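# Lift the plastic card and hold it aloft

## Task

Take the plastic card up from the box top and keep it motionless above the table, held from two opposing sides, with every part of it at least three finger-widths above the height where it rested on the box. While it is in the air, never press the card between its edges hard enough to flex a real card; that fails the task immediately. At the end, neither hand may have any motor still reporting moving in hand_stopped_by.

## Robot and tools

Robot: two arms, left_arm and right_arm, facing each other across the table. Each carries an identical five-finger right hand, so hand axes and numbers mean the same on both; they are not mirror images. The left arm's base sits on the +y side.

Scene frame: origin on the table top halfway between the arm bases, table surface at z = 0, +z up. Reported positions are in metres, orientations as quaternions wxyz, velocities in m/s and rad/s. Printed positions may be a little off, more so at long reach.

Hand point: a spot fixed to the palm, 0.05 m in front of it, where index pad and thumb tip meet in a pinch. Its +z runs along straightened fingers (fingertips 0.06 to 0.07 m past it), +y points out of the palm, +x crosses the palm away from the thumb. Across the palm the hand extends 0.08 m on the little-finger side and 0.02 m (thumb in front of palm) to 0.09 m on the thumb side. A wrist bracket on the little-finger side juts 0.03 m beyond the point along +y and 0.11 m across; it can collide. A full wrap grips objects 0.035 to 0.08 m wide; turn the thumb first.

Row layout (used by execute_actions and move): 28 numbers, each in [-1, 1], always for both arms: left_arm dx, dy, dz, rx, ry, rz, then left_gripper little, ring, middle, index, thumb_bend, thumb_turn, force_limit, speed, then the same 14 for right_arm/right_gripper. Optionally 12 more numbers in [0, 1] (40 total): joint stiffness scales, left arm's six then right arm's six, in Joint positions order; they persist until changed.

dx..rz are an offset, not a pose: a displacement of the hand point from its measured pose at the start of the action (for a call's first action, the last pose a result showed), expressed in the hand point's own axes. 1.0 equals 0.6 m or 180 degrees; rx, ry, rz form a single rotation vector. Every row in an action is relative to that same start pose, not to the row before. Each control step the command is clipped to 100 mm and 16 degrees from the measured pose, and motion trails commands by about 0.17 s, so large offsets may need further actions. Position wins over orientation if both cannot be met.

Hand numbers are absolute targets. Fingers and thumb_bend: +1 straight/open, -1 fully curled. thumb_turn: +1 beside the palm, -1 across in front of it. A pinch is roughly index -0.22, thumb_bend -0.75, thumb_turn -0.57. force_limit maps -1..+1 linearly to about 0..10 N fingertip force (0..15 N for the two thumb motors) and only stops closing. speed maps -1..+1 to near zero..full (full travel in 0.6 s). A motor only starts when its target changes by 0.01 or more; it then runs until it arrives or, while closing, hits force_limit, and locks. There is no 'no change' value: to leave a hand alone, resend the last eight numbers it executed, or before any, its hand_measured six plus hand_force_limit and hand_speed. For a soft grip close at speed -0.9 or below, since fast fingers overshoot the force limit. To squeeze more, raise force_limit and send a target further closed than hand_measured; to loosen, send one more open.

Tools:
- execute_actions(actions): a list of actions; each action is up to 15 rows, one row per 1/30 s step, with the last row held to fill 15 steps. An empty list just returns state and images.
- move(target, speed, stop_force, blocking): target is one row as above; its offsets count from the pose in the latest result showing one. Each hand point travels a straight line, both finishing together in 0.5 to 10 s. speed is m/s, 0.002 to 0.5 (default 0.25; turning capped at twice that in rad/s). stop_force, 9 to 40 N, one value for both arms, ends an arm's path when its wrist sensor feels that much extra push along the direction of travel; then the hand backs up two steps and holds. Use it only very slowly and without rotating; omit it when moving away from something the hand presses. blocking=false returns after 0.5 s and cannot combine with stop_force; then use wait or stop before other commands. Paths ignore obstacles and the other arm.
- wait(seconds): 0 to 10; arms keep their last command.
- stop(): brakes a running move.
- zoom_image(camera, region): camera is cam_low, cam_left_wrist or cam_right_wrist; region [x0, y0, x1, y1] in image pixels, top-left origin, at most 504 by 504.
- show_instructions(): shows the reference images.
- finished_scene(scene): ends the current scene, given its number; irreversible.

Results: a state line per arm (pose, velocities), Hand target lines (where the controller is driving), Wrist force and Wrist torque per arm in the end effector's axes (offset up to about 4 N, noise, saturation near 50 N; 'no reading' is harmless), hand_measured, hand_stopped_by (moving, target, force, stalled, fault), hand_load_n (positive pushes a finger open; a lost grip shows as loads near 0), hand_force_limit, hand_speed. A move adds a 'move:' line: done, off_target, moving, held, fault or contact per arm, plus limits (paced = clipped, held = steps blocked). 'pose unreachable' means the clearance check altered a command.

Avoid: squeezing the card edge to edge; dropping it or knocking anything off the table; arms hitting or pressing each other; pushing into firm surfaces (stiff arms fault easily). A joint torque at its limit (141 N m for the big three joints, 26.3 N m for wrists, held weight included) or 150 N outside force halts the arm for 10 s. Motors holding loads heat up: a warning appears at 70 °C and brakes engage at 85 °C. The robot keeps its last command while you think. Objects may get brief external pushes.

Each tool is called after ">>>" as name(argument=value, ...), one argument or row to a line, values as JSON.

Reference images:

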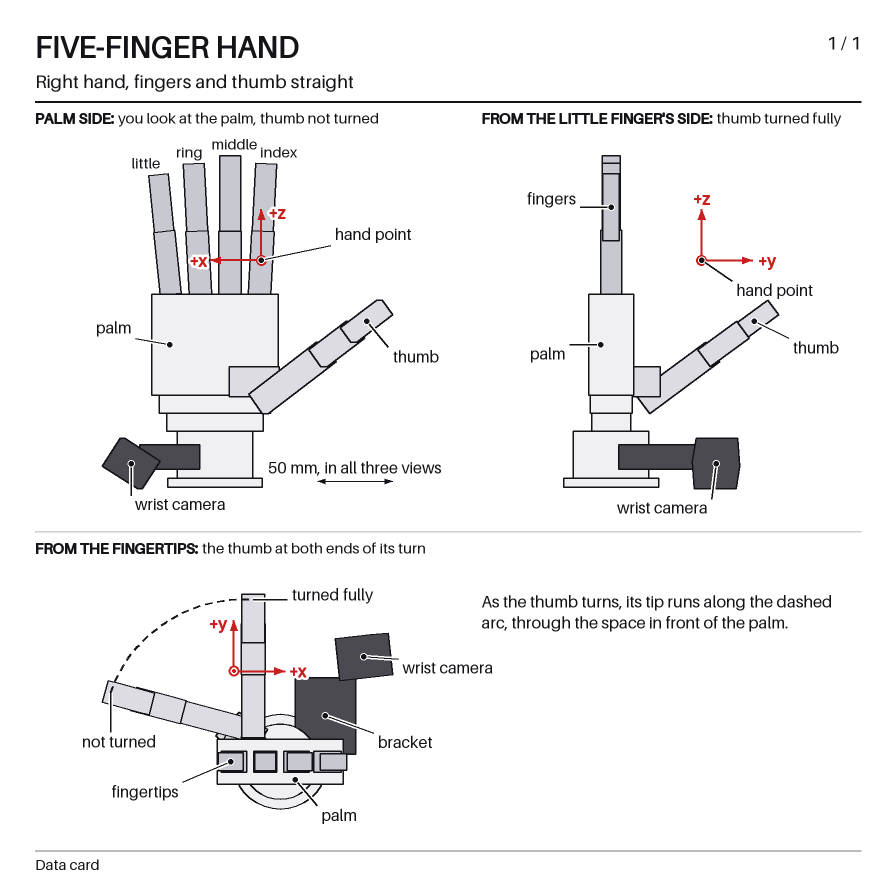

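## Session

I'll start by looking at the scene.

>>> execute_actions(
  actions=[],
)

Scene clock: 0.00 s.
left_arm: end_effector_position=(+0.2571, +0.5131, +0.4693) hand_measured=(+1.000, +1.000, +1.000, +1.000, +1.000, +1.000) hand_load_n=(+0.0, +0.0, +0.0, +0.0, +0.0, +0.0) hand_stopped_by=(target, target, target, target, target, target) hand_force_limit=0.00 hand_speed=-0.80 end_effector_quat_wxyz=(-0.010, +0.287, +0.958, +0.002) end_effector_velocity=(-0.000, +0.000, +0.000) end_effector_angular_velocity=(-0.000, -0.001, -0.000) | right_arm: end_effector_position=(+0.1665, -0.2742, +0.4850) hand_measured=(+1.000, +1.000, +1.000, +1.000, +1.000, +1.000) hand_load_n=(+0.0, +0.0, +0.0, +0.0, +0.0, +0.0) hand_stopped_by=(target, target, target, target, target, target) hand_force_limit=0.00 hand_speed=-0.80 end_effector_quat_wxyz=(-0.012, -0.284, +0.959, +0.014) end_effector_velocity=(-0.000, +0.000, +0.000) end_effector_angular_velocity=(+0.001, -0.001, -0.000)
Joint positions: left_arm=[ 0.552 -1.695  1.346  1.938  1.579 -1.874] | right_arm=[-1.195 -1.699  1.315  1.981  1.544 -1.899]
Joint velocities: left_arm=[-0.    -0.001  0.    -0.    -0.     0.   ] | right_arm=[-0.    -0.001 -0.     0.    -0.001 -0.   ]
Wrist force (N, on the end effector, along its own x y z axes, offset not removed): no reading
Wrist torque (N m, same axes, about the end effector's origin, offset not removed): no reading
Hand target (left_arm): +0.257, +0.513, +0.469; -0.010, +0.287, +0.958, +0.002
Hand target (right_arm): +0.166, -0.274, +0.485; -0.012, -0.284, +0.959, +0.014
Joint stiffness scale: left_arm=[1. 1. 1. 1. 1. 1.] | right_arm=[1. 1. 1. 1. 1. 1.]

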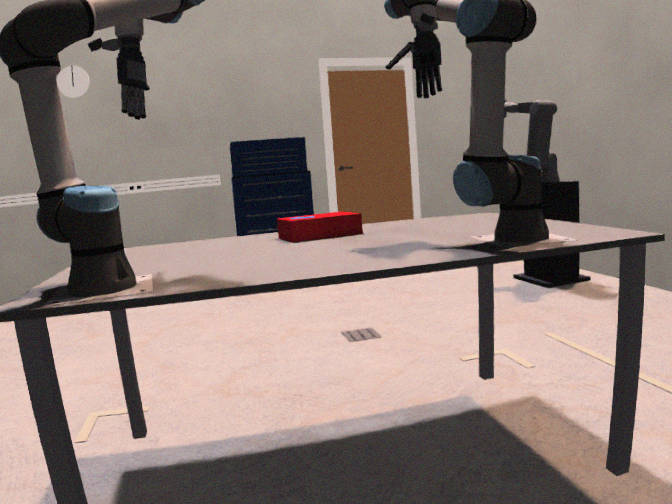

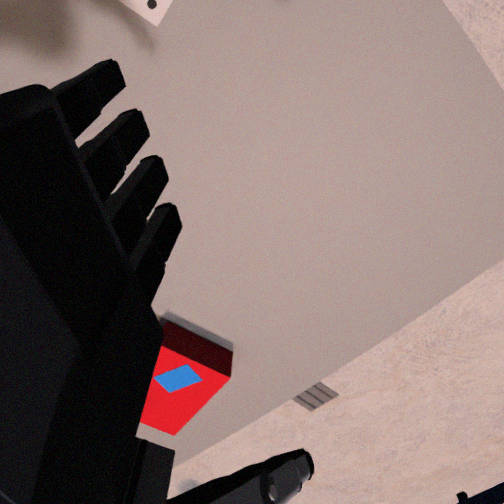

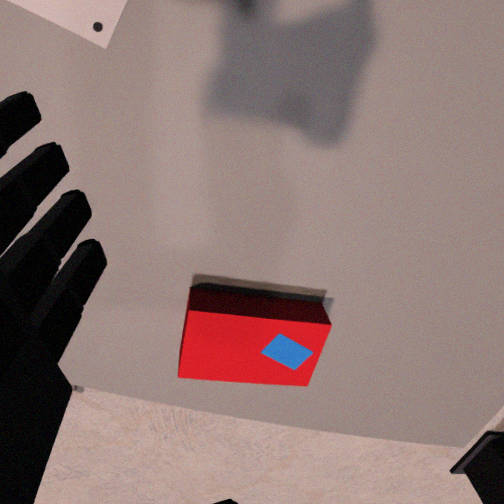

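>>> zoom_image(
  camera="cam_low",
  region=[240, 180, 420, 270],
)

>>> zoom_image(
  camera="cam_right_wrist",
  region=[150, 250, 370, 420],
)

Region (240, 180, 420, 270) of cam_low's 672x504 image, scaled by 2.800, with more detail than that image has.

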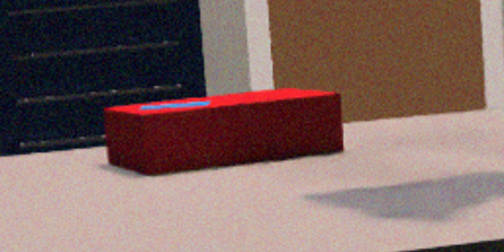

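Region (150, 250, 370, 420) of cam_right_wrist's 504x504 image, scaled by 2.291, with more detail than that image has; it fills the top 389 rows of this view, and the rest is white.

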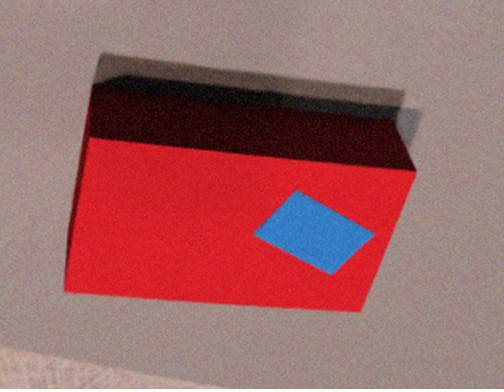

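>>> move(
  target=[-0.445, -0.0772, 0.4067, -0.008, -0.0023, 0.759, -1, -1, -1, 0.0, -0.75, -0.57, 0.0, 0.0, -0.6205, 0.0922, 0.4355, 0.163, -0.202, -0.576, 1, 1, 1, 0.4, 1, 1, 0.0, 0.0],
  speed=0.4,
)

Scene clock: 123.80 s.
left_arm: end_effector_position=(+0.4501, +0.3295, +0.2206) hand_measured=(-1.000, -1.000, -1.000, +0.000, -0.750, -0.570) hand_load_n=(+0.0, +0.0, +0.0, +0.0, +0.0, +0.0) hand_stopped_by=(target, target, target, target, target, target) hand_force_limit=0.00 hand_speed=0.00 end_effector_quat_wxyz=(+0.000, +0.996, +0.088, +0.001) end_effector_velocity=(-0.000, -0.001, -0.001) end_effector_angular_velocity=(+0.001, +0.007, -0.016) | right_arm: end_effector_position=(+0.4400, -0.0208, +0.2206) hand_measured=(+1.000, +1.000, +1.000, +0.400, +1.000, +1.000) hand_load_n=(+0.0, +0.0, +0.0, +0.0, +0.0, +0.0) hand_stopped_by=(target, target, target, target, target, target) hand_force_limit=0.00 hand_speed=0.00 end_effector_quat_wxyz=(+0.322, -0.886, +0.314, -0.114) end_effector_velocity=(+0.001, +0.001, -0.002) end_effector_angular_velocity=(-0.001, -0.001, +0.011)
Joint positions: left_arm=[ 0.868 -1.007  1.137  1.44   1.57   0.826] | right_arm=[-0.88  -1.024  1.056  0.869  1.365 -3.395]
Joint velocities: left_arm=[ 0.     0.008 -0.008  0.007  0.003  0.017] | right_arm=[ 0.     0.006 -0.004 -0.    -0.005 -0.01 ]
Wrist force (N, on the end effector, along its own x y z axes, offset not removed): left_arm=[1.0 -0.9 1.6] | right_arm=[2.6 0.0 -0.6]
Wrist torque (N m, same axes, about the end effector's origin, offset not removed): left_arm=[-0.38 -0.08 0.25] | right_arm=[0.18 -0.16 -0.12]
Hand target (left_arm): +0.451, +0.330, +0.221; +0.001, +0.996, +0.088, -0.000
Hand target (right_arm): +0.441, -0.020, +0.220; -0.322, +0.886, -0.313, +0.114
Off the commanded pose (left_arm): 0.001 m, 0 deg.
Off the commanded pose (right_arm): 0.001 m, 0 deg.
Joint stiffness scale: left_arm=[1. 1. 1. 1. 1. 1.] | right_arm=[1. 1. 1. 1. 1. 1.]
move: done

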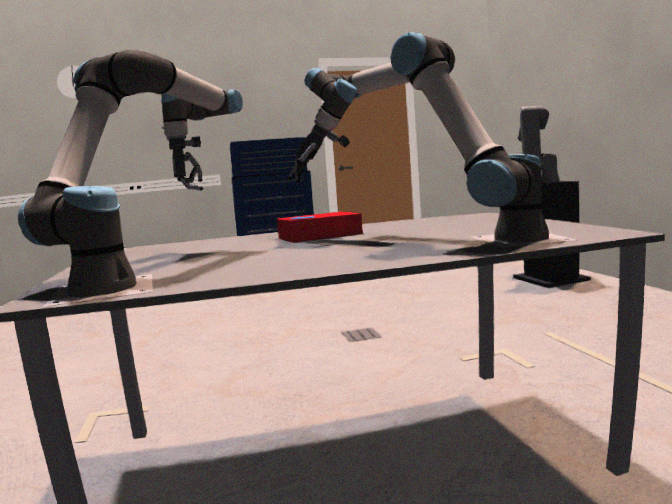

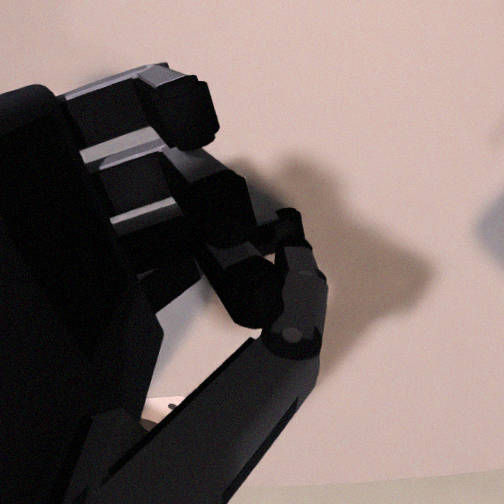

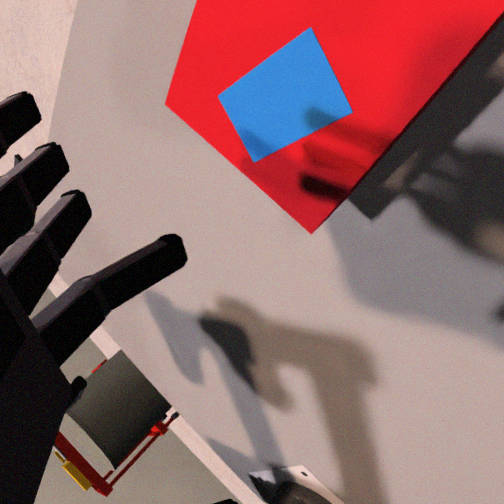

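>>> zoom_image(
  camera="cam_right_wrist",
  region=[140, 0, 400, 260],
)

>>> zoom_image(
  camera="cam_low",
  region=[140, 90, 400, 260],
)

Region (140, 0, 400, 260) of cam_right_wrist's 504x504 image, scaled by 1.938, with more detail than that image has.

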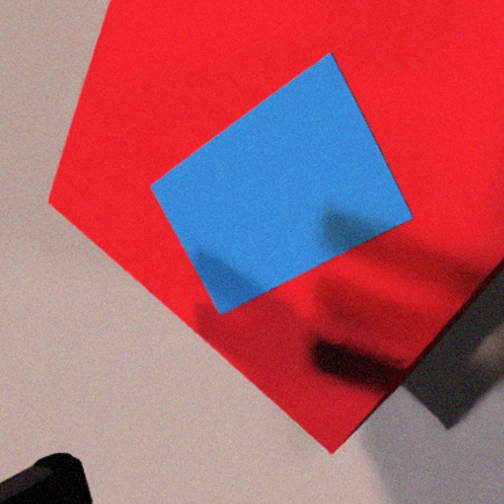

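Region (140, 90, 400, 260) of cam_low's 672x504 image, scaled by 1.938, with more detail than that image has; it fills the top 330 rows of this view, and the rest is white.

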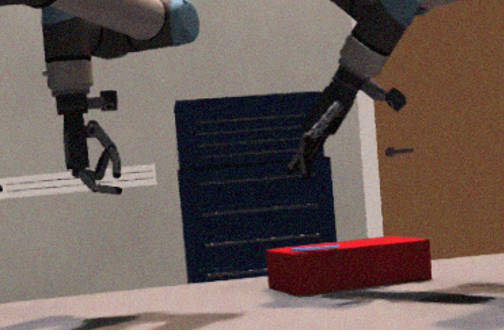

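>>> move(
  target=[-0.0262, 0.1468, 0.0343, 0, 0, -0.083, -1, -1, -1, 0.0, -0.75, -0.57, 0.0, 0.0, 0.0855, 0.0935, 0.0957, 0, 0, 0, 1, 1, 1, 0.4, 1, 1, 0.0, 0.0],
  speed=0.2,
)

Scene clock: 228.63 s.
left_arm: end_effector_position=(+0.4499, +0.2419, +0.2002) hand_measured=(-1.000, -1.000, -1.000, +0.000, -0.750, -0.570) hand_load_n=(+0.0, +0.0, +0.0, +0.0, +0.0, +0.0) hand_stopped_by=(target, target, target, target, target, target) hand_force_limit=0.00 hand_speed=0.00 end_effector_quat_wxyz=(+0.001, +0.976, +0.216, +0.000) end_effector_velocity=(+0.002, -0.002, -0.000) end_effector_angular_velocity=(+0.002, -0.003, +0.018) | right_arm: end_effector_position=(+0.4754, -0.0566, +0.1427) hand_measured=(+1.000, +1.000, +1.000, +0.400, +1.000, +1.000) hand_load_n=(+0.0, +0.0, +0.0, +0.0, +0.0, +0.0) hand_stopped_by=(target, target, target, target, target, target) hand_force_limit=0.00 hand_speed=0.00 end_effector_quat_wxyz=(+0.322, -0.886, +0.314, -0.115) end_effector_velocity=(+0.003, -0.001, -0.001) end_effector_angular_velocity=(+0.003, -0.005, -0.001)
Joint positions: left_arm=[ 0.719 -0.955  1.106  1.419  1.571  0.417] | right_arm=[-0.972 -0.995  1.214  0.697  1.308 -3.47 ]
Joint velocities: left_arm=[-0.004  0.003 -0.004 -0.    -0.004 -0.022] | right_arm=[-0.004  0.001  0.002 -0.008 -0.002 -0.002]
Wrist force (N, on the end effector, along its own x y z axes, offset not removed): left_arm=[0.6 0.6 0.3] | right_arm=[4.3 2.7 -4.7]
Wrist torque (N m, same axes, about the end effector's origin, offset not removed): left_arm=[0.01 -0.09 0.18] | right_arm=[0.83 -0.54 0.00]
Hand target (left_arm): +0.450, +0.240, +0.200; +0.000, +0.976, +0.217, +0.001
Hand target (right_arm): +0.476, -0.058, +0.141; -0.322, +0.886, -0.314, +0.114
Off the commanded pose (left_arm): 0.002 m, 0 deg.
Off the commanded pose (right_arm): 0.003 m, 0 deg.
Joint stiffness scale: left_arm=[1. 1. 1. 1. 1. 1.] | right_arm=[1. 1. 1. 1. 1. 1.]
move: done

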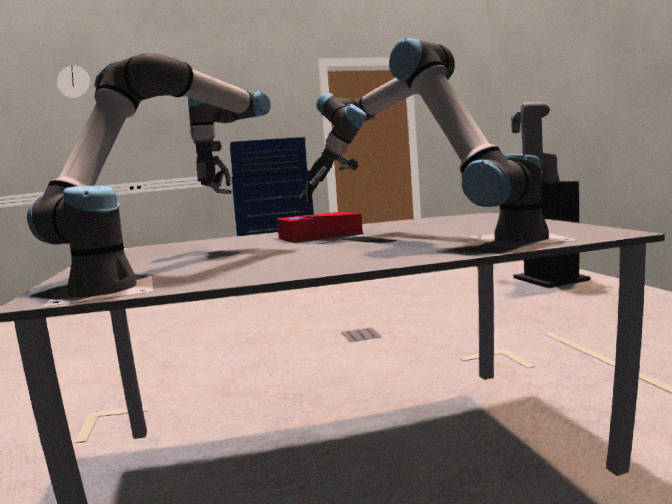

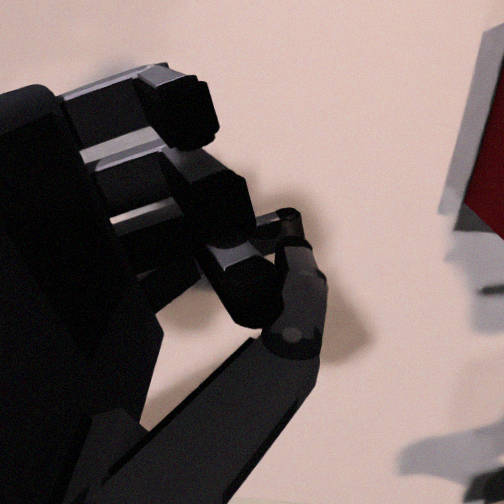

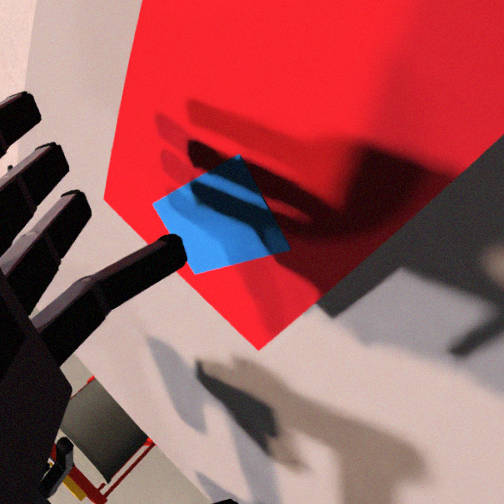

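>>> zoom_image(
  camera="cam_right_wrist",
  region=[80, 120, 330, 370],
)

>>> zoom_image(
  camera="cam_low",
  region=[250, 150, 390, 255],
)

Region (80, 120, 330, 370) of cam_right_wrist's 504x504 image, scaled by 2.016, with more detail than that image has.

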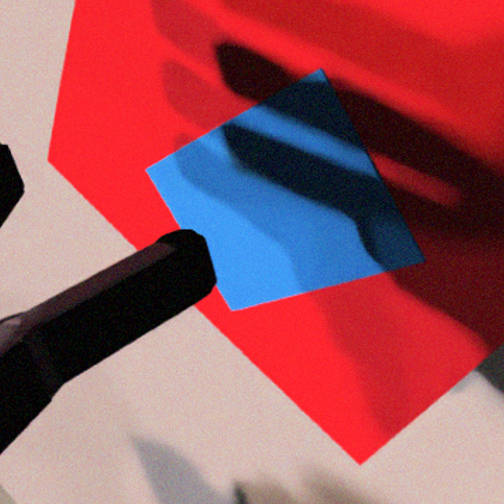

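Region (250, 150, 390, 255) of cam_low's 672x504 image, scaled by 3.600, with more detail than that image has; it fills the top 378 rows of this view, and the rest is white.

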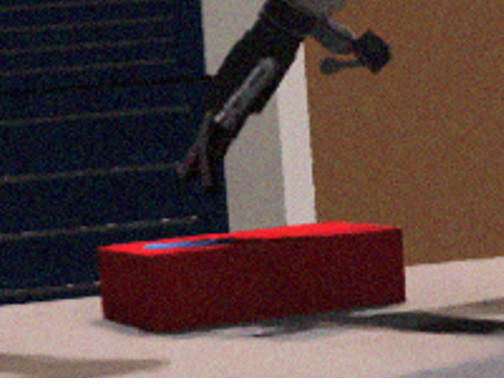

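>>> move(
  target=[0, 0, 0, 0, 0, 0, -1, -1, -1, 0.0, -0.75, -0.57, 0.0, 0.0, -0.0188, 0.0122, 0.0592, 0, 0, 0, 1, 1, 1, 0.4, 1, 1, 0.0, 0.0],
  speed=0.1,
)

Scene clock: 256.00 s.
left_arm: end_effector_position=(+0.4499, +0.2416, +0.2000) hand_measured=(-1.000, -1.000, -1.000, +0.000, -0.750, -0.570) hand_load_n=(+0.0, +0.0, +0.0, +0.0, +0.0, +0.0) hand_stopped_by=(target, target, target, target, target, target) hand_force_limit=0.00 hand_speed=0.00 end_effector_quat_wxyz=(+0.000, +0.976, +0.216, +0.000) end_effector_velocity=(-0.000, -0.000, +0.000) end_effector_angular_velocity=(-0.001, +0.000, +0.000) | right_arm: end_effector_position=(+0.4775, -0.0379, +0.1115) hand_measured=(+1.000, +1.000, +1.000, +0.400, +1.000, +1.000) hand_load_n=(+0.0, +0.0, +0.0, +0.0, +0.0, +0.0) hand_stopped_by=(target, target, target, target, target, target) hand_force_limit=0.00 hand_speed=0.00 end_effector_quat_wxyz=(+0.322, -0.886, +0.314, -0.115) end_effector_velocity=(+0.002, +0.003, +0.003) end_effector_angular_velocity=(+0.007, -0.009, -0.002)
Joint positions: left_arm=[ 0.718 -0.954  1.106  1.419  1.571  0.416] | right_arm=[-0.943 -0.942  1.207  0.645  1.326 -3.445]
Joint velocities: left_arm=[-0.    -0.001  0.001  0.     0.001 -0.   ] | right_arm=[ 0.002 -0.001 -0.005 -0.006  0.001  0.005]
Wrist force (N, on the end effector, along its own x y z axes, offset not removed): left_arm=[0.4 0.7 -0.9] | right_arm=[1.6 1.2 0.5]
Wrist torque (N m, same axes, about the end effector's origin, offset not removed): left_arm=[0.20 0.01 0.19] | right_arm=[0.26 -0.12 -0.07]
Hand target (left_arm): +0.450, +0.242, +0.200; +0.001, +0.976, +0.216, +0.000
Hand target (right_arm): +0.478, -0.036, +0.111; -0.322, +0.886, -0.314, +0.115
Off the commanded pose (left_arm): 0.000 m, 0 deg.
Off the commanded pose (right_arm): 0.002 m, 0 deg.
Joint stiffness scale: left_arm=[1. 1. 1. 1. 1. 1.] | right_arm=[1. 1. 1. 1. 1. 1.]
move: done

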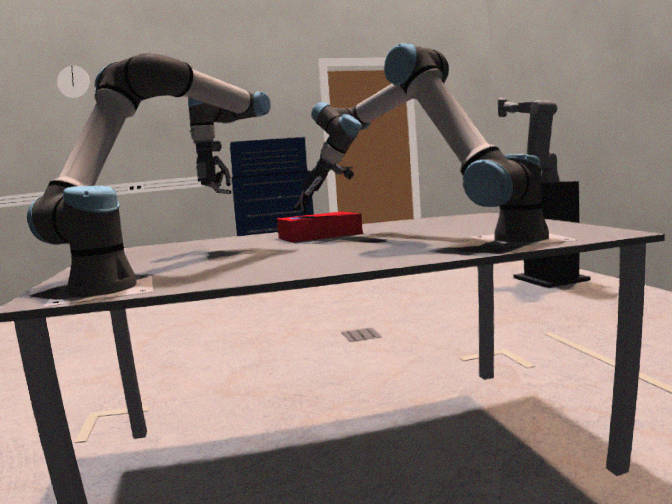

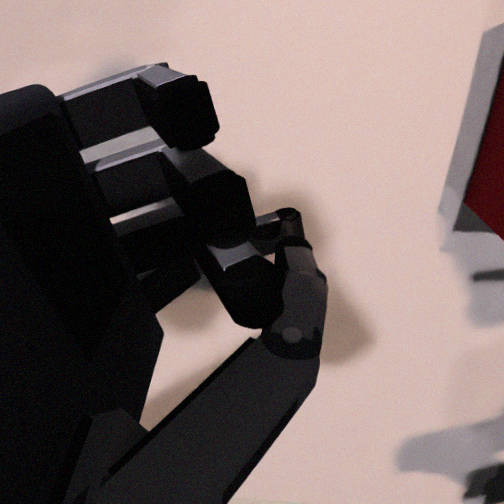

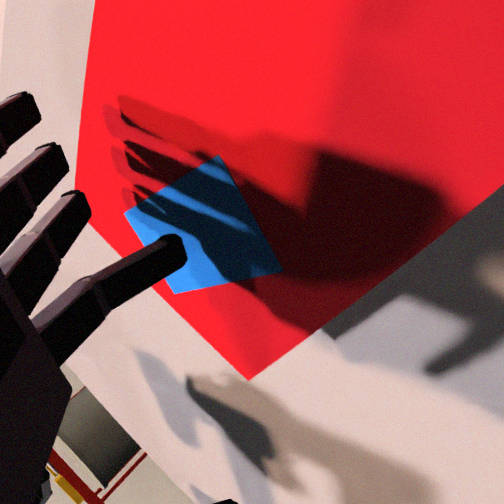

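>>> zoom_image(
  camera="cam_low",
  region=[270, 180, 350, 250],
)

>>> zoom_image(
  camera="cam_right_wrist",
  region=[60, 130, 310, 390],
)

Region (270, 180, 350, 250) of cam_low's 672x504 image, scaled by 6.300, with more detail than that image has; it fills the top 441 rows of this view, and the rest is white.

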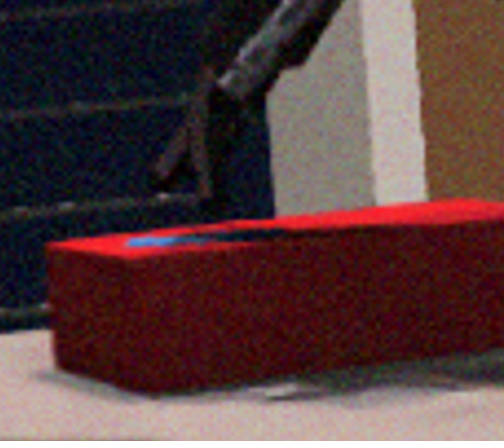

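Region (60, 130, 310, 390) of cam_right_wrist's 504x504 image, scaled by 1.938, with more detail than that image has; it fills the left 485 columns of this view, and the rest is white.

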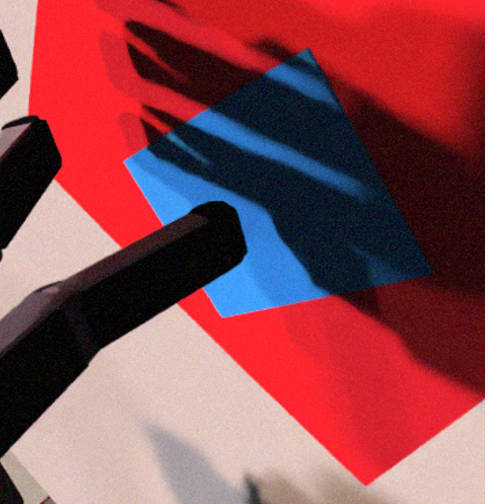

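>>> move(
  target=[0, 0, 0, 0, 0, 0, -1, -1, -1, 0.0, -0.75, -0.57, 0.0, 0.0, 0, 0.0268, 0.032, 0, 0, 0, 1, 1, 1, 0.4, 1, 1, 0.0, 0.0],
  speed=0.012,
  stop_force=9,
)

Scene clock: 264.17 s.
left_arm: end_effector_position=(+0.4499, +0.2416, +0.2000) hand_measured=(-1.000, -1.000, -1.000, +0.000, -0.750, -0.570) hand_load_n=(+0.0, +0.0, +0.0, +0.0, +0.0, +0.0) hand_stopped_by=(target, target, target, target, target, target) hand_force_limit=0.00 hand_speed=0.00 end_effector_quat_wxyz=(+0.000, +0.976, +0.216, +0.000) end_effector_velocity=(+0.000, +0.000, +0.000) end_effector_angular_velocity=(-0.000, -0.000, +0.001) | right_arm: end_effector_position=(+0.4793, -0.0365, +0.0988) hand_measured=(+1.000, +1.000, +1.000, +0.400, +1.000, +1.000) hand_load_n=(+0.0, +0.0, +0.0, -1.0, +0.0, +0.0) hand_stopped_by=(target, target, target, target, target, target) hand_force_limit=0.00 hand_speed=0.00 end_effector_quat_wxyz=(+0.326, -0.885, +0.313, -0.117) end_effector_velocity=(-0.001, -0.001, +0.001) end_effector_angular_velocity=(-0.002, +0.003, +0.000)
Joint positions: left_arm=[ 0.718 -0.954  1.106  1.419  1.571  0.416] | right_arm=[-0.942 -0.934  1.229  0.606  1.326 -3.445]
Joint velocities: left_arm=[ 0. -0. -0.  0.  0. -0.] | right_arm=[-0.    -0.002  0.     0.006 -0.    -0.001]
Wrist force (N, on the end effector, along its own x y z axes, offset not removed): left_arm=[-0.7 -1.0 0.1] | right_arm=[1.6 -3.2 -5.8]
Wrist torque (N m, same axes, about the end effector's origin, offset not removed): left_arm=[-0.11 0.10 0.06] | right_arm=[0.38 -0.17 -0.09]
Hand target (left_arm): +0.450, +0.242, +0.200; +0.000, +0.976, +0.216, +0.000
Hand target (right_arm): +0.479, -0.037, +0.099; -0.325, +0.885, -0.313, +0.117
Off the commanded pose (left_arm): 0.000 m, 0 deg.
Off the commanded pose (right_arm): 0.013 m, 1 deg.
Joint stiffness scale: left_arm=[1. 1. 1. 1. 1. 1.] | right_arm=[1. 1. 1. 1. 1. 1.]
move: contact (right_arm)

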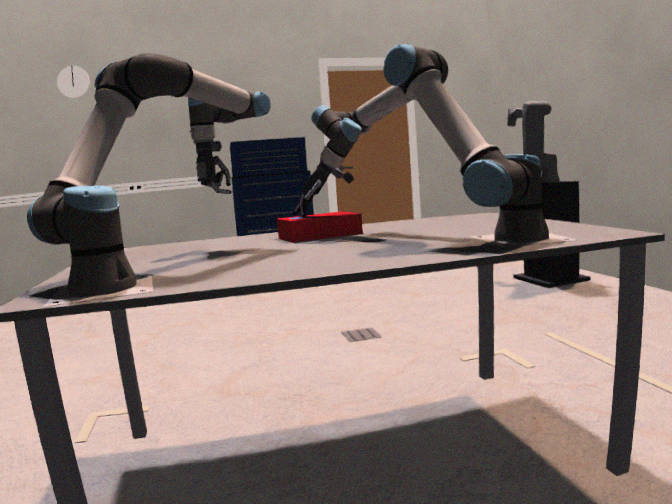

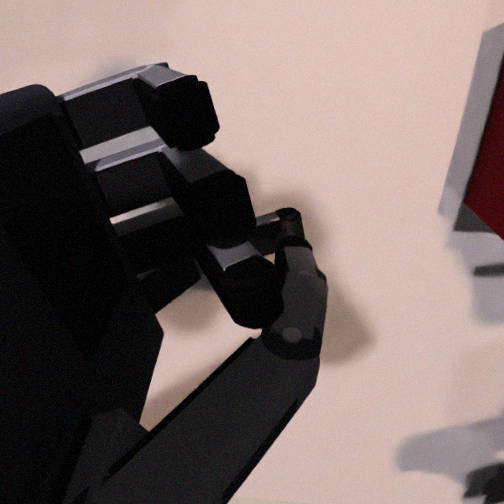

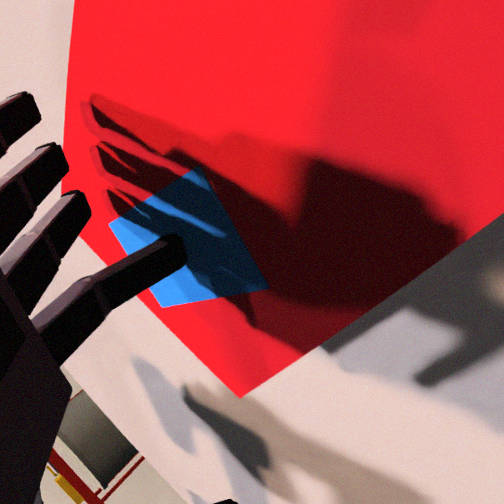

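>>> execute_actions(
  actions=[
    [[0,0,0,0,0,0,-1,-1,-1,0.0,-0.75,-0.57,0.0,0.0, 0,0.0014,0.0016,0,0,0,1,1,1,0.4,1,1,0.0,0.0],
[0,0,0,0,0,0,-1,-1,-1,0.0,-0.75,-0.57,0.0,0.0, 0,0.0027,0.0032,0,0,0,1,1,1,0.4,1,1,0.0,0.0],
[0,0,0,0,0,0,-1,-1,-1,0.0,-0.75,-0.57,0.0,0.0, 0,0.0027,0.0032,0,0,0,1,1,1,0.4,1,1,0.0,0.0],
[0,0,0,0,0,0,-1,-1,-1,0.0,-0.75,-0.57,0.0,0.0, 0,0.0027,0.0032,0,0,0,1,1,1,0.4,1,1,0.0,0.0],
[0,0,0,0,0,0,-1,-1,-1,0.0,-0.75,-0.57,0.0,0.0, -0.0016,0.0025,0.0034,0,0,0,1,1,1,0.4,1,1,0.0,0.0],
[0,0,0,0,0,0,-1,-1,-1,0.0,-0.75,-0.57,0.0,0.0, -0.0041,0.0022,0.0036,0,0,0,1,1,1,0.4,1,1,0.0,0.0],
[0,0,0,0,0,0,-1,-1,-1,0.0,-0.75,-0.57,0.0,0.0, -0.0074,0.0018,0.0040,0,0,0,1,1,1,0.4,1,1,0.0,0.0],
[0,0,0,0,0,0,-1,-1,-1,0.0,-0.75,-0.57,0.0,0.0, -0.0107,0.0014,0.0043,0,0,0,1,1,1,0.4,1,1,0.0,0.0],
[0,0,0,0,0,0,-1,-1,-1,0.0,-0.75,-0.57,0.0,0.0, -0.0140,0.0010,0.0046,0,0,0,1,1,1,0.4,1,1,0.0,0.0],
[0,0,0,0,0,0,-1,-1,-1,0.0,-0.75,-0.57,0.0,0.0, -0.0173,0.0005,0.0050,0,0,0,1,1,1,0.4,1,1,0.0,0.0],
[0,0,0,0,0,0,-1,-1,-1,0.0,-0.75,-0.57,0.0,0.0, -0.0206,0.0001,0.0053,0,0,0,1,1,1,0.4,1,1,0.0,0.0],
[0,0,0,0,0,0,-1,-1,-1,0.0,-0.75,-0.57,0.0,0.0, -0.0239,-0.0003,0.0057,0,0,0,1,1,1,0.4,1,1,0.0,0.0],
[0,0,0,0,0,0,-1,-1,-1,0.0,-0.75,-0.57,0.0,0.0, -0.0272,-0.0007,0.0060,0,0,0,1,1,1,0.4,1,1,0.0,0.0],
[0,0,0,0,0,0,-1,-1,-1,0.0,-0.75,-0.57,0.0,0.0, -0.0305,-0.0011,0.0063,0,0,0,1,1,1,0.4,1,1,0.0,0.0],
[0,0,0,0,0,0,-1,-1,-1,0.0,-0.75,-0.57,0.0,0.0, -0.0329,-0.0014,0.0066,0,0,0,1,1,1,0.4,1,1,0.0,0.0]],
  ],
)

>>> wait(
  seconds=0.5,
)

Scene clock: 288.70 s.
left_arm: end_effector_position=(+0.4499, +0.2416, +0.2000) hand_measured=(-1.000, -1.000, -1.000, +0.000, -0.750, -0.570) hand_load_n=(+0.0, +0.0, +0.0, +0.0, +0.0, +0.0) hand_stopped_by=(target, target, target, target, target, target) hand_force_limit=0.00 hand_speed=0.00 end_effector_quat_wxyz=(+0.000, +0.976, +0.216, +0.000) end_effector_velocity=(+0.000, +0.000, -0.000) end_effector_angular_velocity=(+0.001, +0.000, -0.001) | right_arm: end_effector_position=(+0.4757, -0.0306, +0.0987) hand_measured=(+1.000, +1.000, +1.000, +0.400, +1.000, +1.000) hand_load_n=(+0.0, +0.0, +0.0, +0.0, +0.0, +0.0) hand_stopped_by=(target, target, target, target, target, target) hand_force_limit=0.00 hand_speed=0.00 end_effector_quat_wxyz=(+0.327, -0.884, +0.313, -0.119) end_effector_velocity=(-0.039, +0.043, -0.001) end_effector_angular_velocity=(+0.002, -0.003, +0.016)
Joint positions: left_arm=[ 0.718 -0.954  1.106  1.419  1.571  0.416] | right_arm=[-0.93  -0.934  1.229  0.599  1.335 -3.434]
Joint velocities: left_arm=[ 0.     0.001  0.     0.    -0.     0.001] | right_arm=[ 0.1   -0.     0.001 -0.019  0.052  0.067]
Wrist force (N, on the end effector, along its own x y z axes, offset not removed): left_arm=[-0.1 2.0 2.3] | right_arm=[-0.1 -2.8 -4.4]
Wrist torque (N m, same axes, about the end effector's origin, offset not removed): left_arm=[0.11 -0.14 0.15] | right_arm=[0.13 0.35 -0.38]
Hand target (left_arm): +0.450, +0.242, +0.200; +0.000, +0.976, +0.216, +0.000
Hand target (right_arm): +0.466, -0.022, +0.096; -0.326, +0.885, -0.313, +0.117
Off the commanded pose (left_arm): 0.000 m, 0 deg.
Off the commanded pose (right_arm): 0.014 m, 0 deg.
Joint stiffness scale: left_arm=[1. 1. 1. 1. 1. 1.] | right_arm=[1. 1. 1. 1. 1. 1.]

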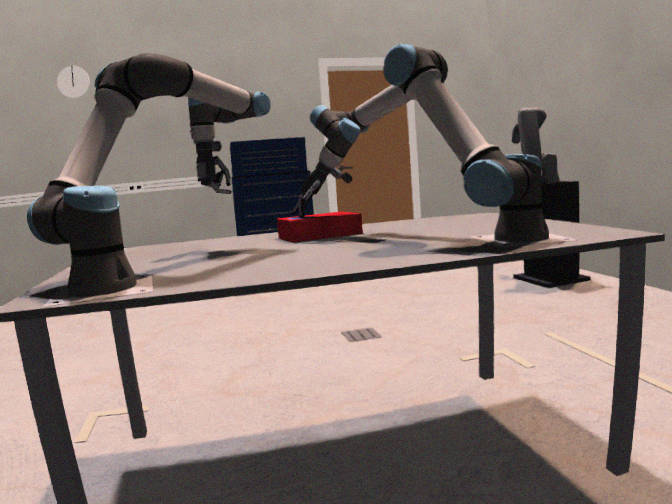

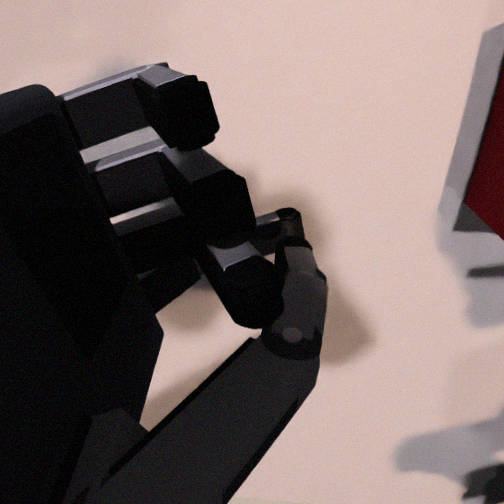

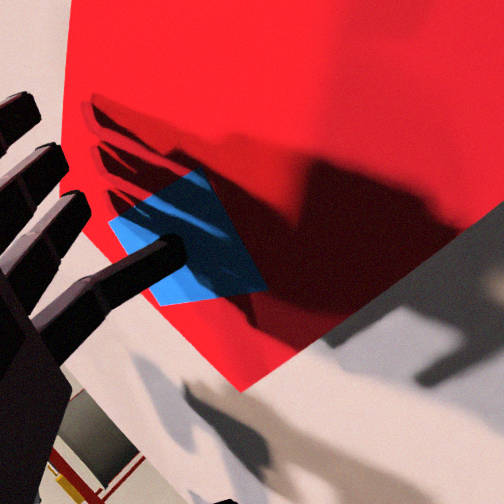

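Scene clock: 289.20 s.
left_arm: end_effector_position=(+0.4499, +0.2416, +0.2000) hand_measured=(-1.000, -1.000, -1.000, +0.000, -0.750, -0.570) hand_load_n=(+0.0, +0.0, +0.0, +0.0, +0.0, +0.0) hand_stopped_by=(target, target, target, target, target, target) hand_force_limit=0.00 hand_speed=0.00 end_effector_quat_wxyz=(+0.000, +0.976, +0.216, +0.000) end_effector_velocity=(+0.000, -0.000, -0.000) end_effector_angular_velocity=(-0.000, -0.000, +0.000) | right_arm: end_effector_position=(+0.4684, -0.0225, +0.0986) hand_measured=(+1.000, +1.000, +1.000, +0.400, +1.000, +1.000) hand_load_n=(+0.0, +0.0, +0.0, -0.5, +0.0, +0.0) hand_stopped_by=(target, target, target, target, target, target) hand_force_limit=0.00 hand_speed=0.00 end_effector_quat_wxyz=(+0.327, -0.884, +0.313, -0.119) end_effector_velocity=(-0.000, +0.000, -0.000) end_effector_angular_velocity=(-0.001, +0.000, -0.004)
Joint positions: left_arm=[ 0.718 -0.954  1.106  1.419  1.571  0.416] | right_arm=[-0.91  -0.934  1.229  0.596  1.346 -3.419]
Joint velocities: left_arm=[ 0.     0.001 -0.001 -0.     0.    -0.   ] | right_arm=[ 0.001  0.     0.    -0.     0.004  0.003]
Wrist force (N, on the end effector, along its own x y z axes, offset not removed): left_arm=[0.2 0.3 1.3] | right_arm=[4.3 -2.4 -6.1]
Wrist torque (N m, same axes, about the end effector's origin, offset not removed): left_arm=[-0.04 0.03 0.10] | right_arm=[0.43 -0.30 0.07]
Hand target (left_arm): +0.450, +0.242, +0.200; +0.000, +0.976, +0.216, +0.000
Hand target (right_arm): +0.466, -0.022, +0.096; -0.326, +0.885, -0.313, +0.117
Off the commanded pose (left_arm): 0.000 m, 0 deg.
Off the commanded pose (right_arm): 0.003 m, 0 deg.
Joint stiffness scale: left_arm=[1. 1. 1. 1. 1. 1.] | right_arm=[1. 1. 1. 1. 1. 1.]
wait: 0.50 s; at rest by 0.37 s

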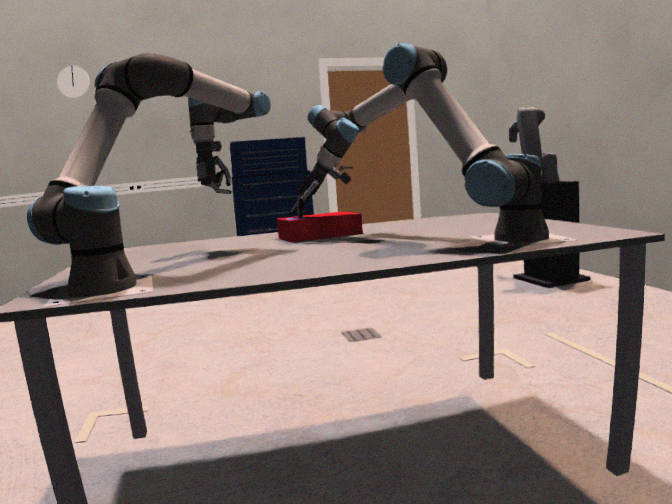

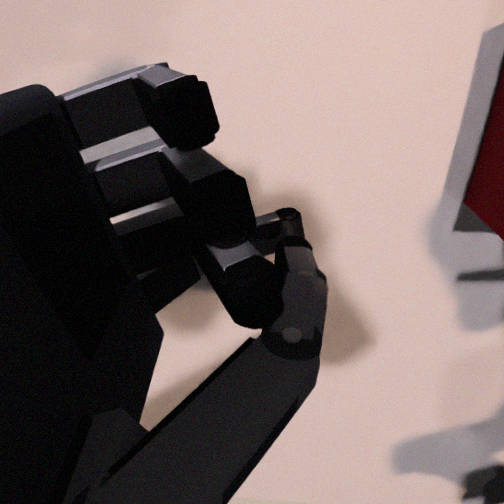

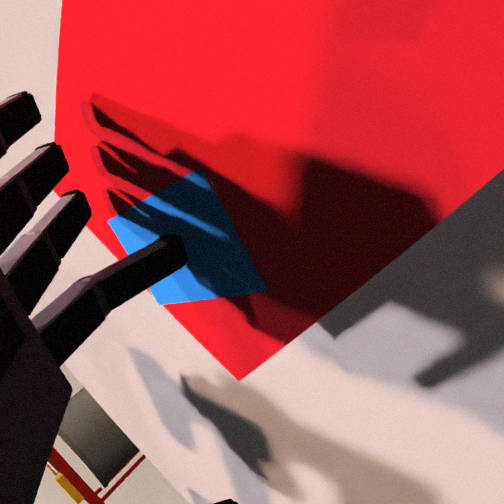

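>>> execute_actions(
  actions=[
    [[0,0,0,0,0,0,-1,-1,-1,0.0,-0.75,-0.57,0.0,0.0, -0.0048,0.0022,0.0036,0,0,0,1,1,1,0.4,1,1,0.0,0.0],
[0,0,0,0,0,0,-1,-1,-1,0.0,-0.75,-0.57,0.0,0.0, -0.0096,0.0017,0.0040,0,0,0,1,1,1,0.4,1,1,0.0,0.0],
[0,0,0,0,0,0,-1,-1,-1,0.0,-0.75,-0.57,0.0,0.0, -0.0144,0.0012,0.0044,0,0,0,1,1,1,0.4,1,1,0.0,0.0],
[0,0,0,0,0,0,-1,-1,-1,0.0,-0.75,-0.57,0.0,0.0, -0.0192,0.0008,0.0048,0,0,0,1,1,1,0.4,1,1,0.0,0.0],
[0,0,0,0,0,0,-1,-1,-1,0.0,-0.75,-0.57,0.0,0.0, -0.0240,0.0003,0.0052,0,0,0,1,1,1,0.4,1,1,0.0,0.0],
[0,0,0,0,0,0,-1,-1,-1,0.0,-0.75,-0.57,0.0,0.0, -0.0288,-0.0002,0.0056,0,0,0,1,1,1,0.4,1,1,0.0,0.0],
[0,0,0,0,0,0,-1,-1,-1,0.0,-0.75,-0.57,0.0,0.0, -0.0336,-0.0007,0.0060,0,0,0,1,1,1,0.4,1,1,0.0,0.0],
[0,0,0,0,0,0,-1,-1,-1,0.0,-0.75,-0.57,0.0,0.0, -0.0384,-0.0012,0.0064,0,0,0,1,1,1,0.4,1,1,0.0,0.0],
[0,0,0,0,0,0,-1,-1,-1,0.0,-0.75,-0.57,0.0,0.0, -0.0432,-0.0017,0.0068,0,0,0,1,1,1,0.4,1,1,0.0,0.0],
[0,0,0,0,0,0,-1,-1,-1,0.0,-0.75,-0.57,0.0,0.0, -0.0480,-0.0022,0.0072,0,0,0,1,1,1,0.4,1,1,0.0,0.0],
[0,0,0,0,0,0,-1,-1,-1,0.0,-0.75,-0.57,0.0,0.0, -0.0528,-0.0027,0.0076,0,0,0,1,1,1,0.4,1,1,0.0,0.0],
[0,0,0,0,0,0,-1,-1,-1,0.0,-0.75,-0.57,0.0,0.0, -0.0576,-0.0031,0.0080,0,0,0,1,1,1,0.4,1,1,0.0,0.0],
[0,0,0,0,0,0,-1,-1,-1,0.0,-0.75,-0.57,0.0,0.0, -0.0624,-0.0036,0.0084,0,0,0,1,1,1,0.4,1,1,0.0,0.0],
[0,0,0,0,0,0,-1,-1,-1,0.0,-0.75,-0.57,0.0,0.0, -0.0672,-0.0041,0.0088,0,0,0,1,1,1,0.4,1,1,0.0,0.0],
[0,0,0,0,0,0,-1,-1,-1,0.0,-0.75,-0.57,0.0,0.0, -0.0720,-0.0046,0.0092,0,0,0,1,1,1,0.4,1,1,0.0,0.0]],
  ],
)

>>> wait(
  seconds=0.5,
)

Scene clock: 303.73 s.
left_arm: end_effector_position=(+0.4499, +0.2416, +0.2000) hand_measured=(-1.000, -1.000, -1.000, +0.000, -0.750, -0.570) hand_load_n=(+0.0, +0.0, +0.0, +0.0, +0.0, +0.0) hand_stopped_by=(target, target, target, target, target, target) hand_force_limit=0.00 hand_speed=0.00 end_effector_quat_wxyz=(+0.000, +0.976, +0.216, +0.000) end_effector_velocity=(-0.000, +0.000, -0.000) end_effector_angular_velocity=(+0.000, +0.001, +0.000) | right_arm: end_effector_position=(+0.4521, -0.0043, +0.0984) hand_measured=(+1.000, +1.000, +1.000, +0.400, +1.000, +1.000) hand_load_n=(+0.0, +0.0, +0.0, +0.0, +0.0, +0.0) hand_stopped_by=(target, target, target, target, target, target) hand_force_limit=0.00 hand_speed=0.00 end_effector_quat_wxyz=(+0.329, -0.883, +0.312, -0.120) end_effector_velocity=(-0.064, +0.060, -0.000) end_effector_angular_velocity=(+0.002, +0.002, +0.010)
Joint positions: left_arm=[ 0.718 -0.954  1.106  1.419  1.571  0.416] | right_arm=[-0.867 -0.934  1.229  0.585  1.373 -3.385]
Joint velocities: left_arm=[-0.     0.     0.001  0.     0.    -0.   ] | right_arm=[ 0.152 -0.003  0.    -0.019  0.089  0.113]
Wrist force (N, on the end effector, along its own x y z axes, offset not removed): left_arm=[0.4 1.2 -0.7] | right_arm=[3.3 -3.3 -6.1]
Wrist torque (N m, same axes, about the end effector's origin, offset not removed): left_arm=[0.23 -0.10 0.35] | right_arm=[0.48 0.02 -0.11]
Hand target (left_arm): +0.450, +0.242, +0.200; +0.000, +0.976, +0.216, +0.000
Hand target (right_arm): +0.438, +0.009, +0.096; -0.327, +0.884, -0.312, +0.119
Off the commanded pose (left_arm): 0.000 m, 0 deg.
Off the commanded pose (right_arm): 0.019 m, 0 deg.
Joint stiffness scale: left_arm=[1. 1. 1. 1. 1. 1.] | right_arm=[1. 1. 1. 1. 1. 1.]

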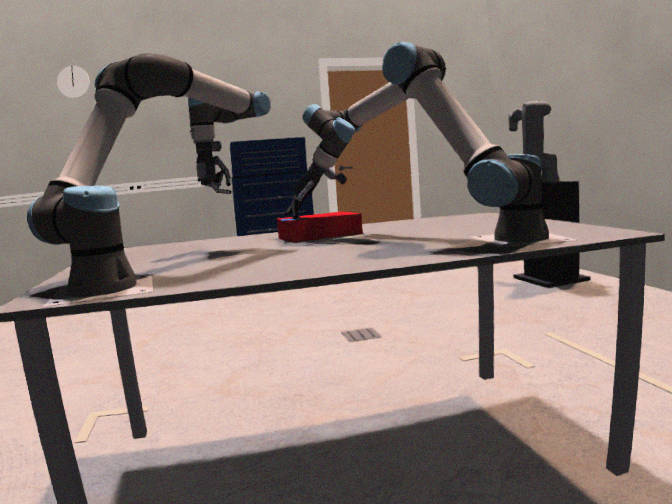

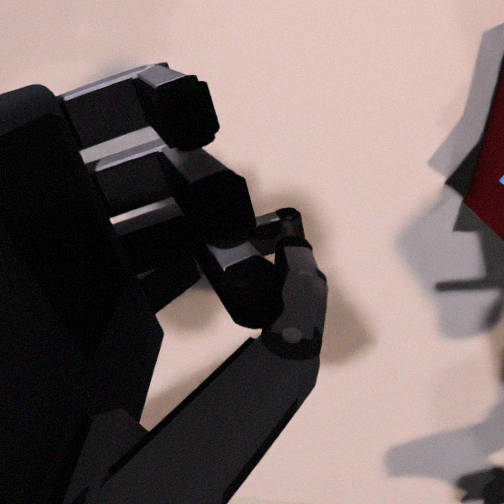

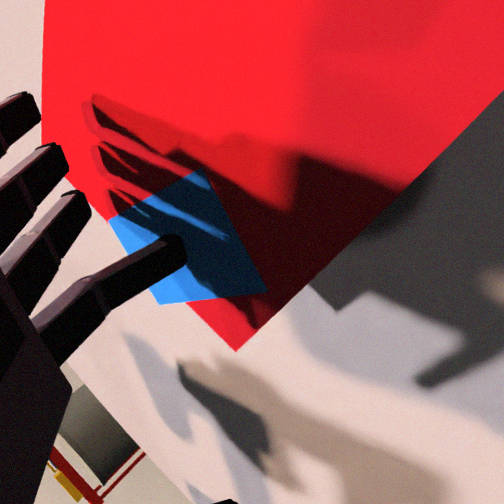

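Scene clock: 304.23 s.
left_arm: end_effector_position=(+0.4499, +0.2416, +0.2000) hand_measured=(-1.000, -1.000, -1.000, +0.000, -0.750, -0.570) hand_load_n=(+0.0, +0.0, +0.0, +0.0, +0.0, +0.0) hand_stopped_by=(target, target, target, target, target, target) hand_force_limit=0.00 hand_speed=0.00 end_effector_quat_wxyz=(+0.000, +0.976, +0.216, +0.000) end_effector_velocity=(-0.000, -0.000, -0.000) end_effector_angular_velocity=(+0.000, +0.001, -0.000) | right_arm: end_effector_position=(+0.4398, +0.0074, +0.0985) hand_measured=(+1.000, +1.000, +1.000, +0.400, +1.000, +1.000) hand_load_n=(+0.0, +0.0, +0.0, -0.5, +0.0, +0.0) hand_stopped_by=(target, target, target, target, target, target) hand_force_limit=0.00 hand_speed=0.00 end_effector_quat_wxyz=(+0.329, -0.883, +0.312, -0.120) end_effector_velocity=(-0.001, +0.001, +0.001) end_effector_angular_velocity=(-0.001, -0.001, -0.006)
Joint positions: left_arm=[ 0.718 -0.954  1.106  1.419  1.571  0.416] | right_arm=[-0.837 -0.935  1.228  0.582  1.393 -3.36 ]
Joint velocities: left_arm=[-0.  0. -0.  0.  0.  0.] | right_arm=[ 0.003 -0.001 -0.001 -0.     0.007  0.006]
Wrist force (N, on the end effector, along its own x y z axes, offset not removed): left_arm=[-0.6 2.5 0.9] | right_arm=[4.2 -0.7 -2.2]
Wrist torque (N m, same axes, about the end effector's origin, offset not removed): left_arm=[0.23 0.16 0.21] | right_arm=[0.39 -0.52 -0.14]
Hand target (left_arm): +0.450, +0.242, +0.200; +0.000, +0.976, +0.216, +0.000
Hand target (right_arm): +0.438, +0.009, +0.096; -0.327, +0.884, -0.312, +0.119
Off the commanded pose (left_arm): 0.000 m, 0 deg.
Off the commanded pose (right_arm): 0.003 m, 0 deg.
Joint stiffness scale: left_arm=[1. 1. 1. 1. 1. 1.] | right_arm=[1. 1. 1. 1. 1. 1.]
wait: 0.50 s; at rest by 0.40 s

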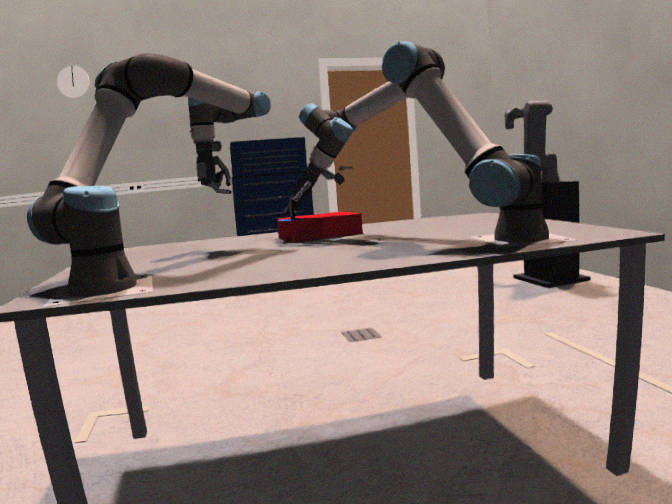

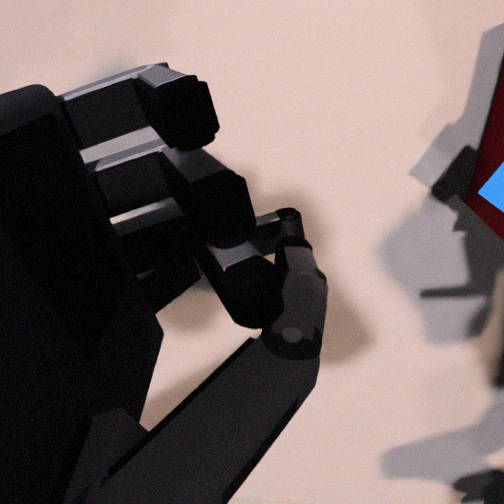

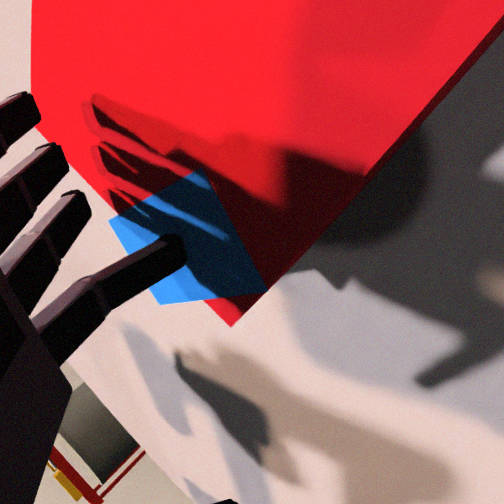

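>>> zoom_image(
  camera="cam_right_wrist",
  region=[80, 150, 290, 350],
)

>>> zoom_image(
  camera="cam_low",
  region=[180, 80, 380, 250],
)

Region (80, 150, 290, 350) of cam_right_wrist's 504x504 image, scaled by 2.400, with more detail than that image has; it fills the top 480 rows of this view, and the rest is white.

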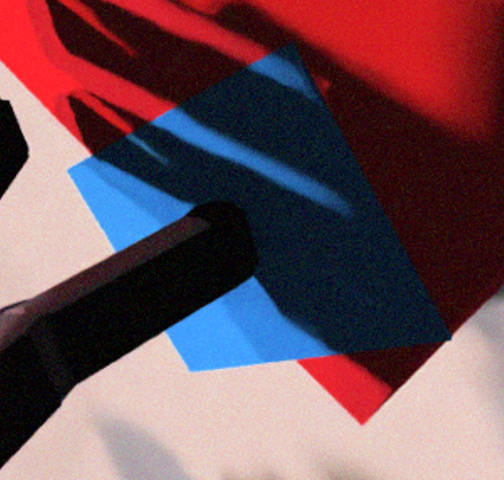

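Region (180, 80, 380, 250) of cam_low's 672x504 image, scaled by 2.520, with more detail than that image has; it fills the top 428 rows of this view, and the rest is white.

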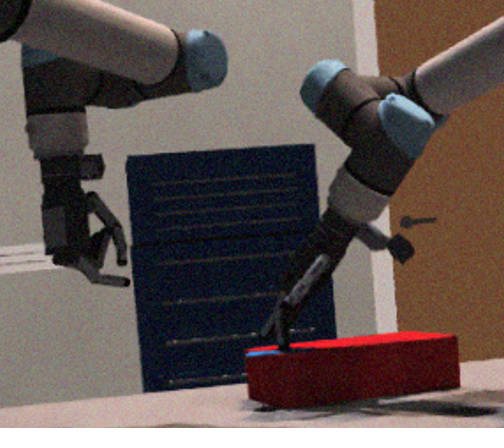

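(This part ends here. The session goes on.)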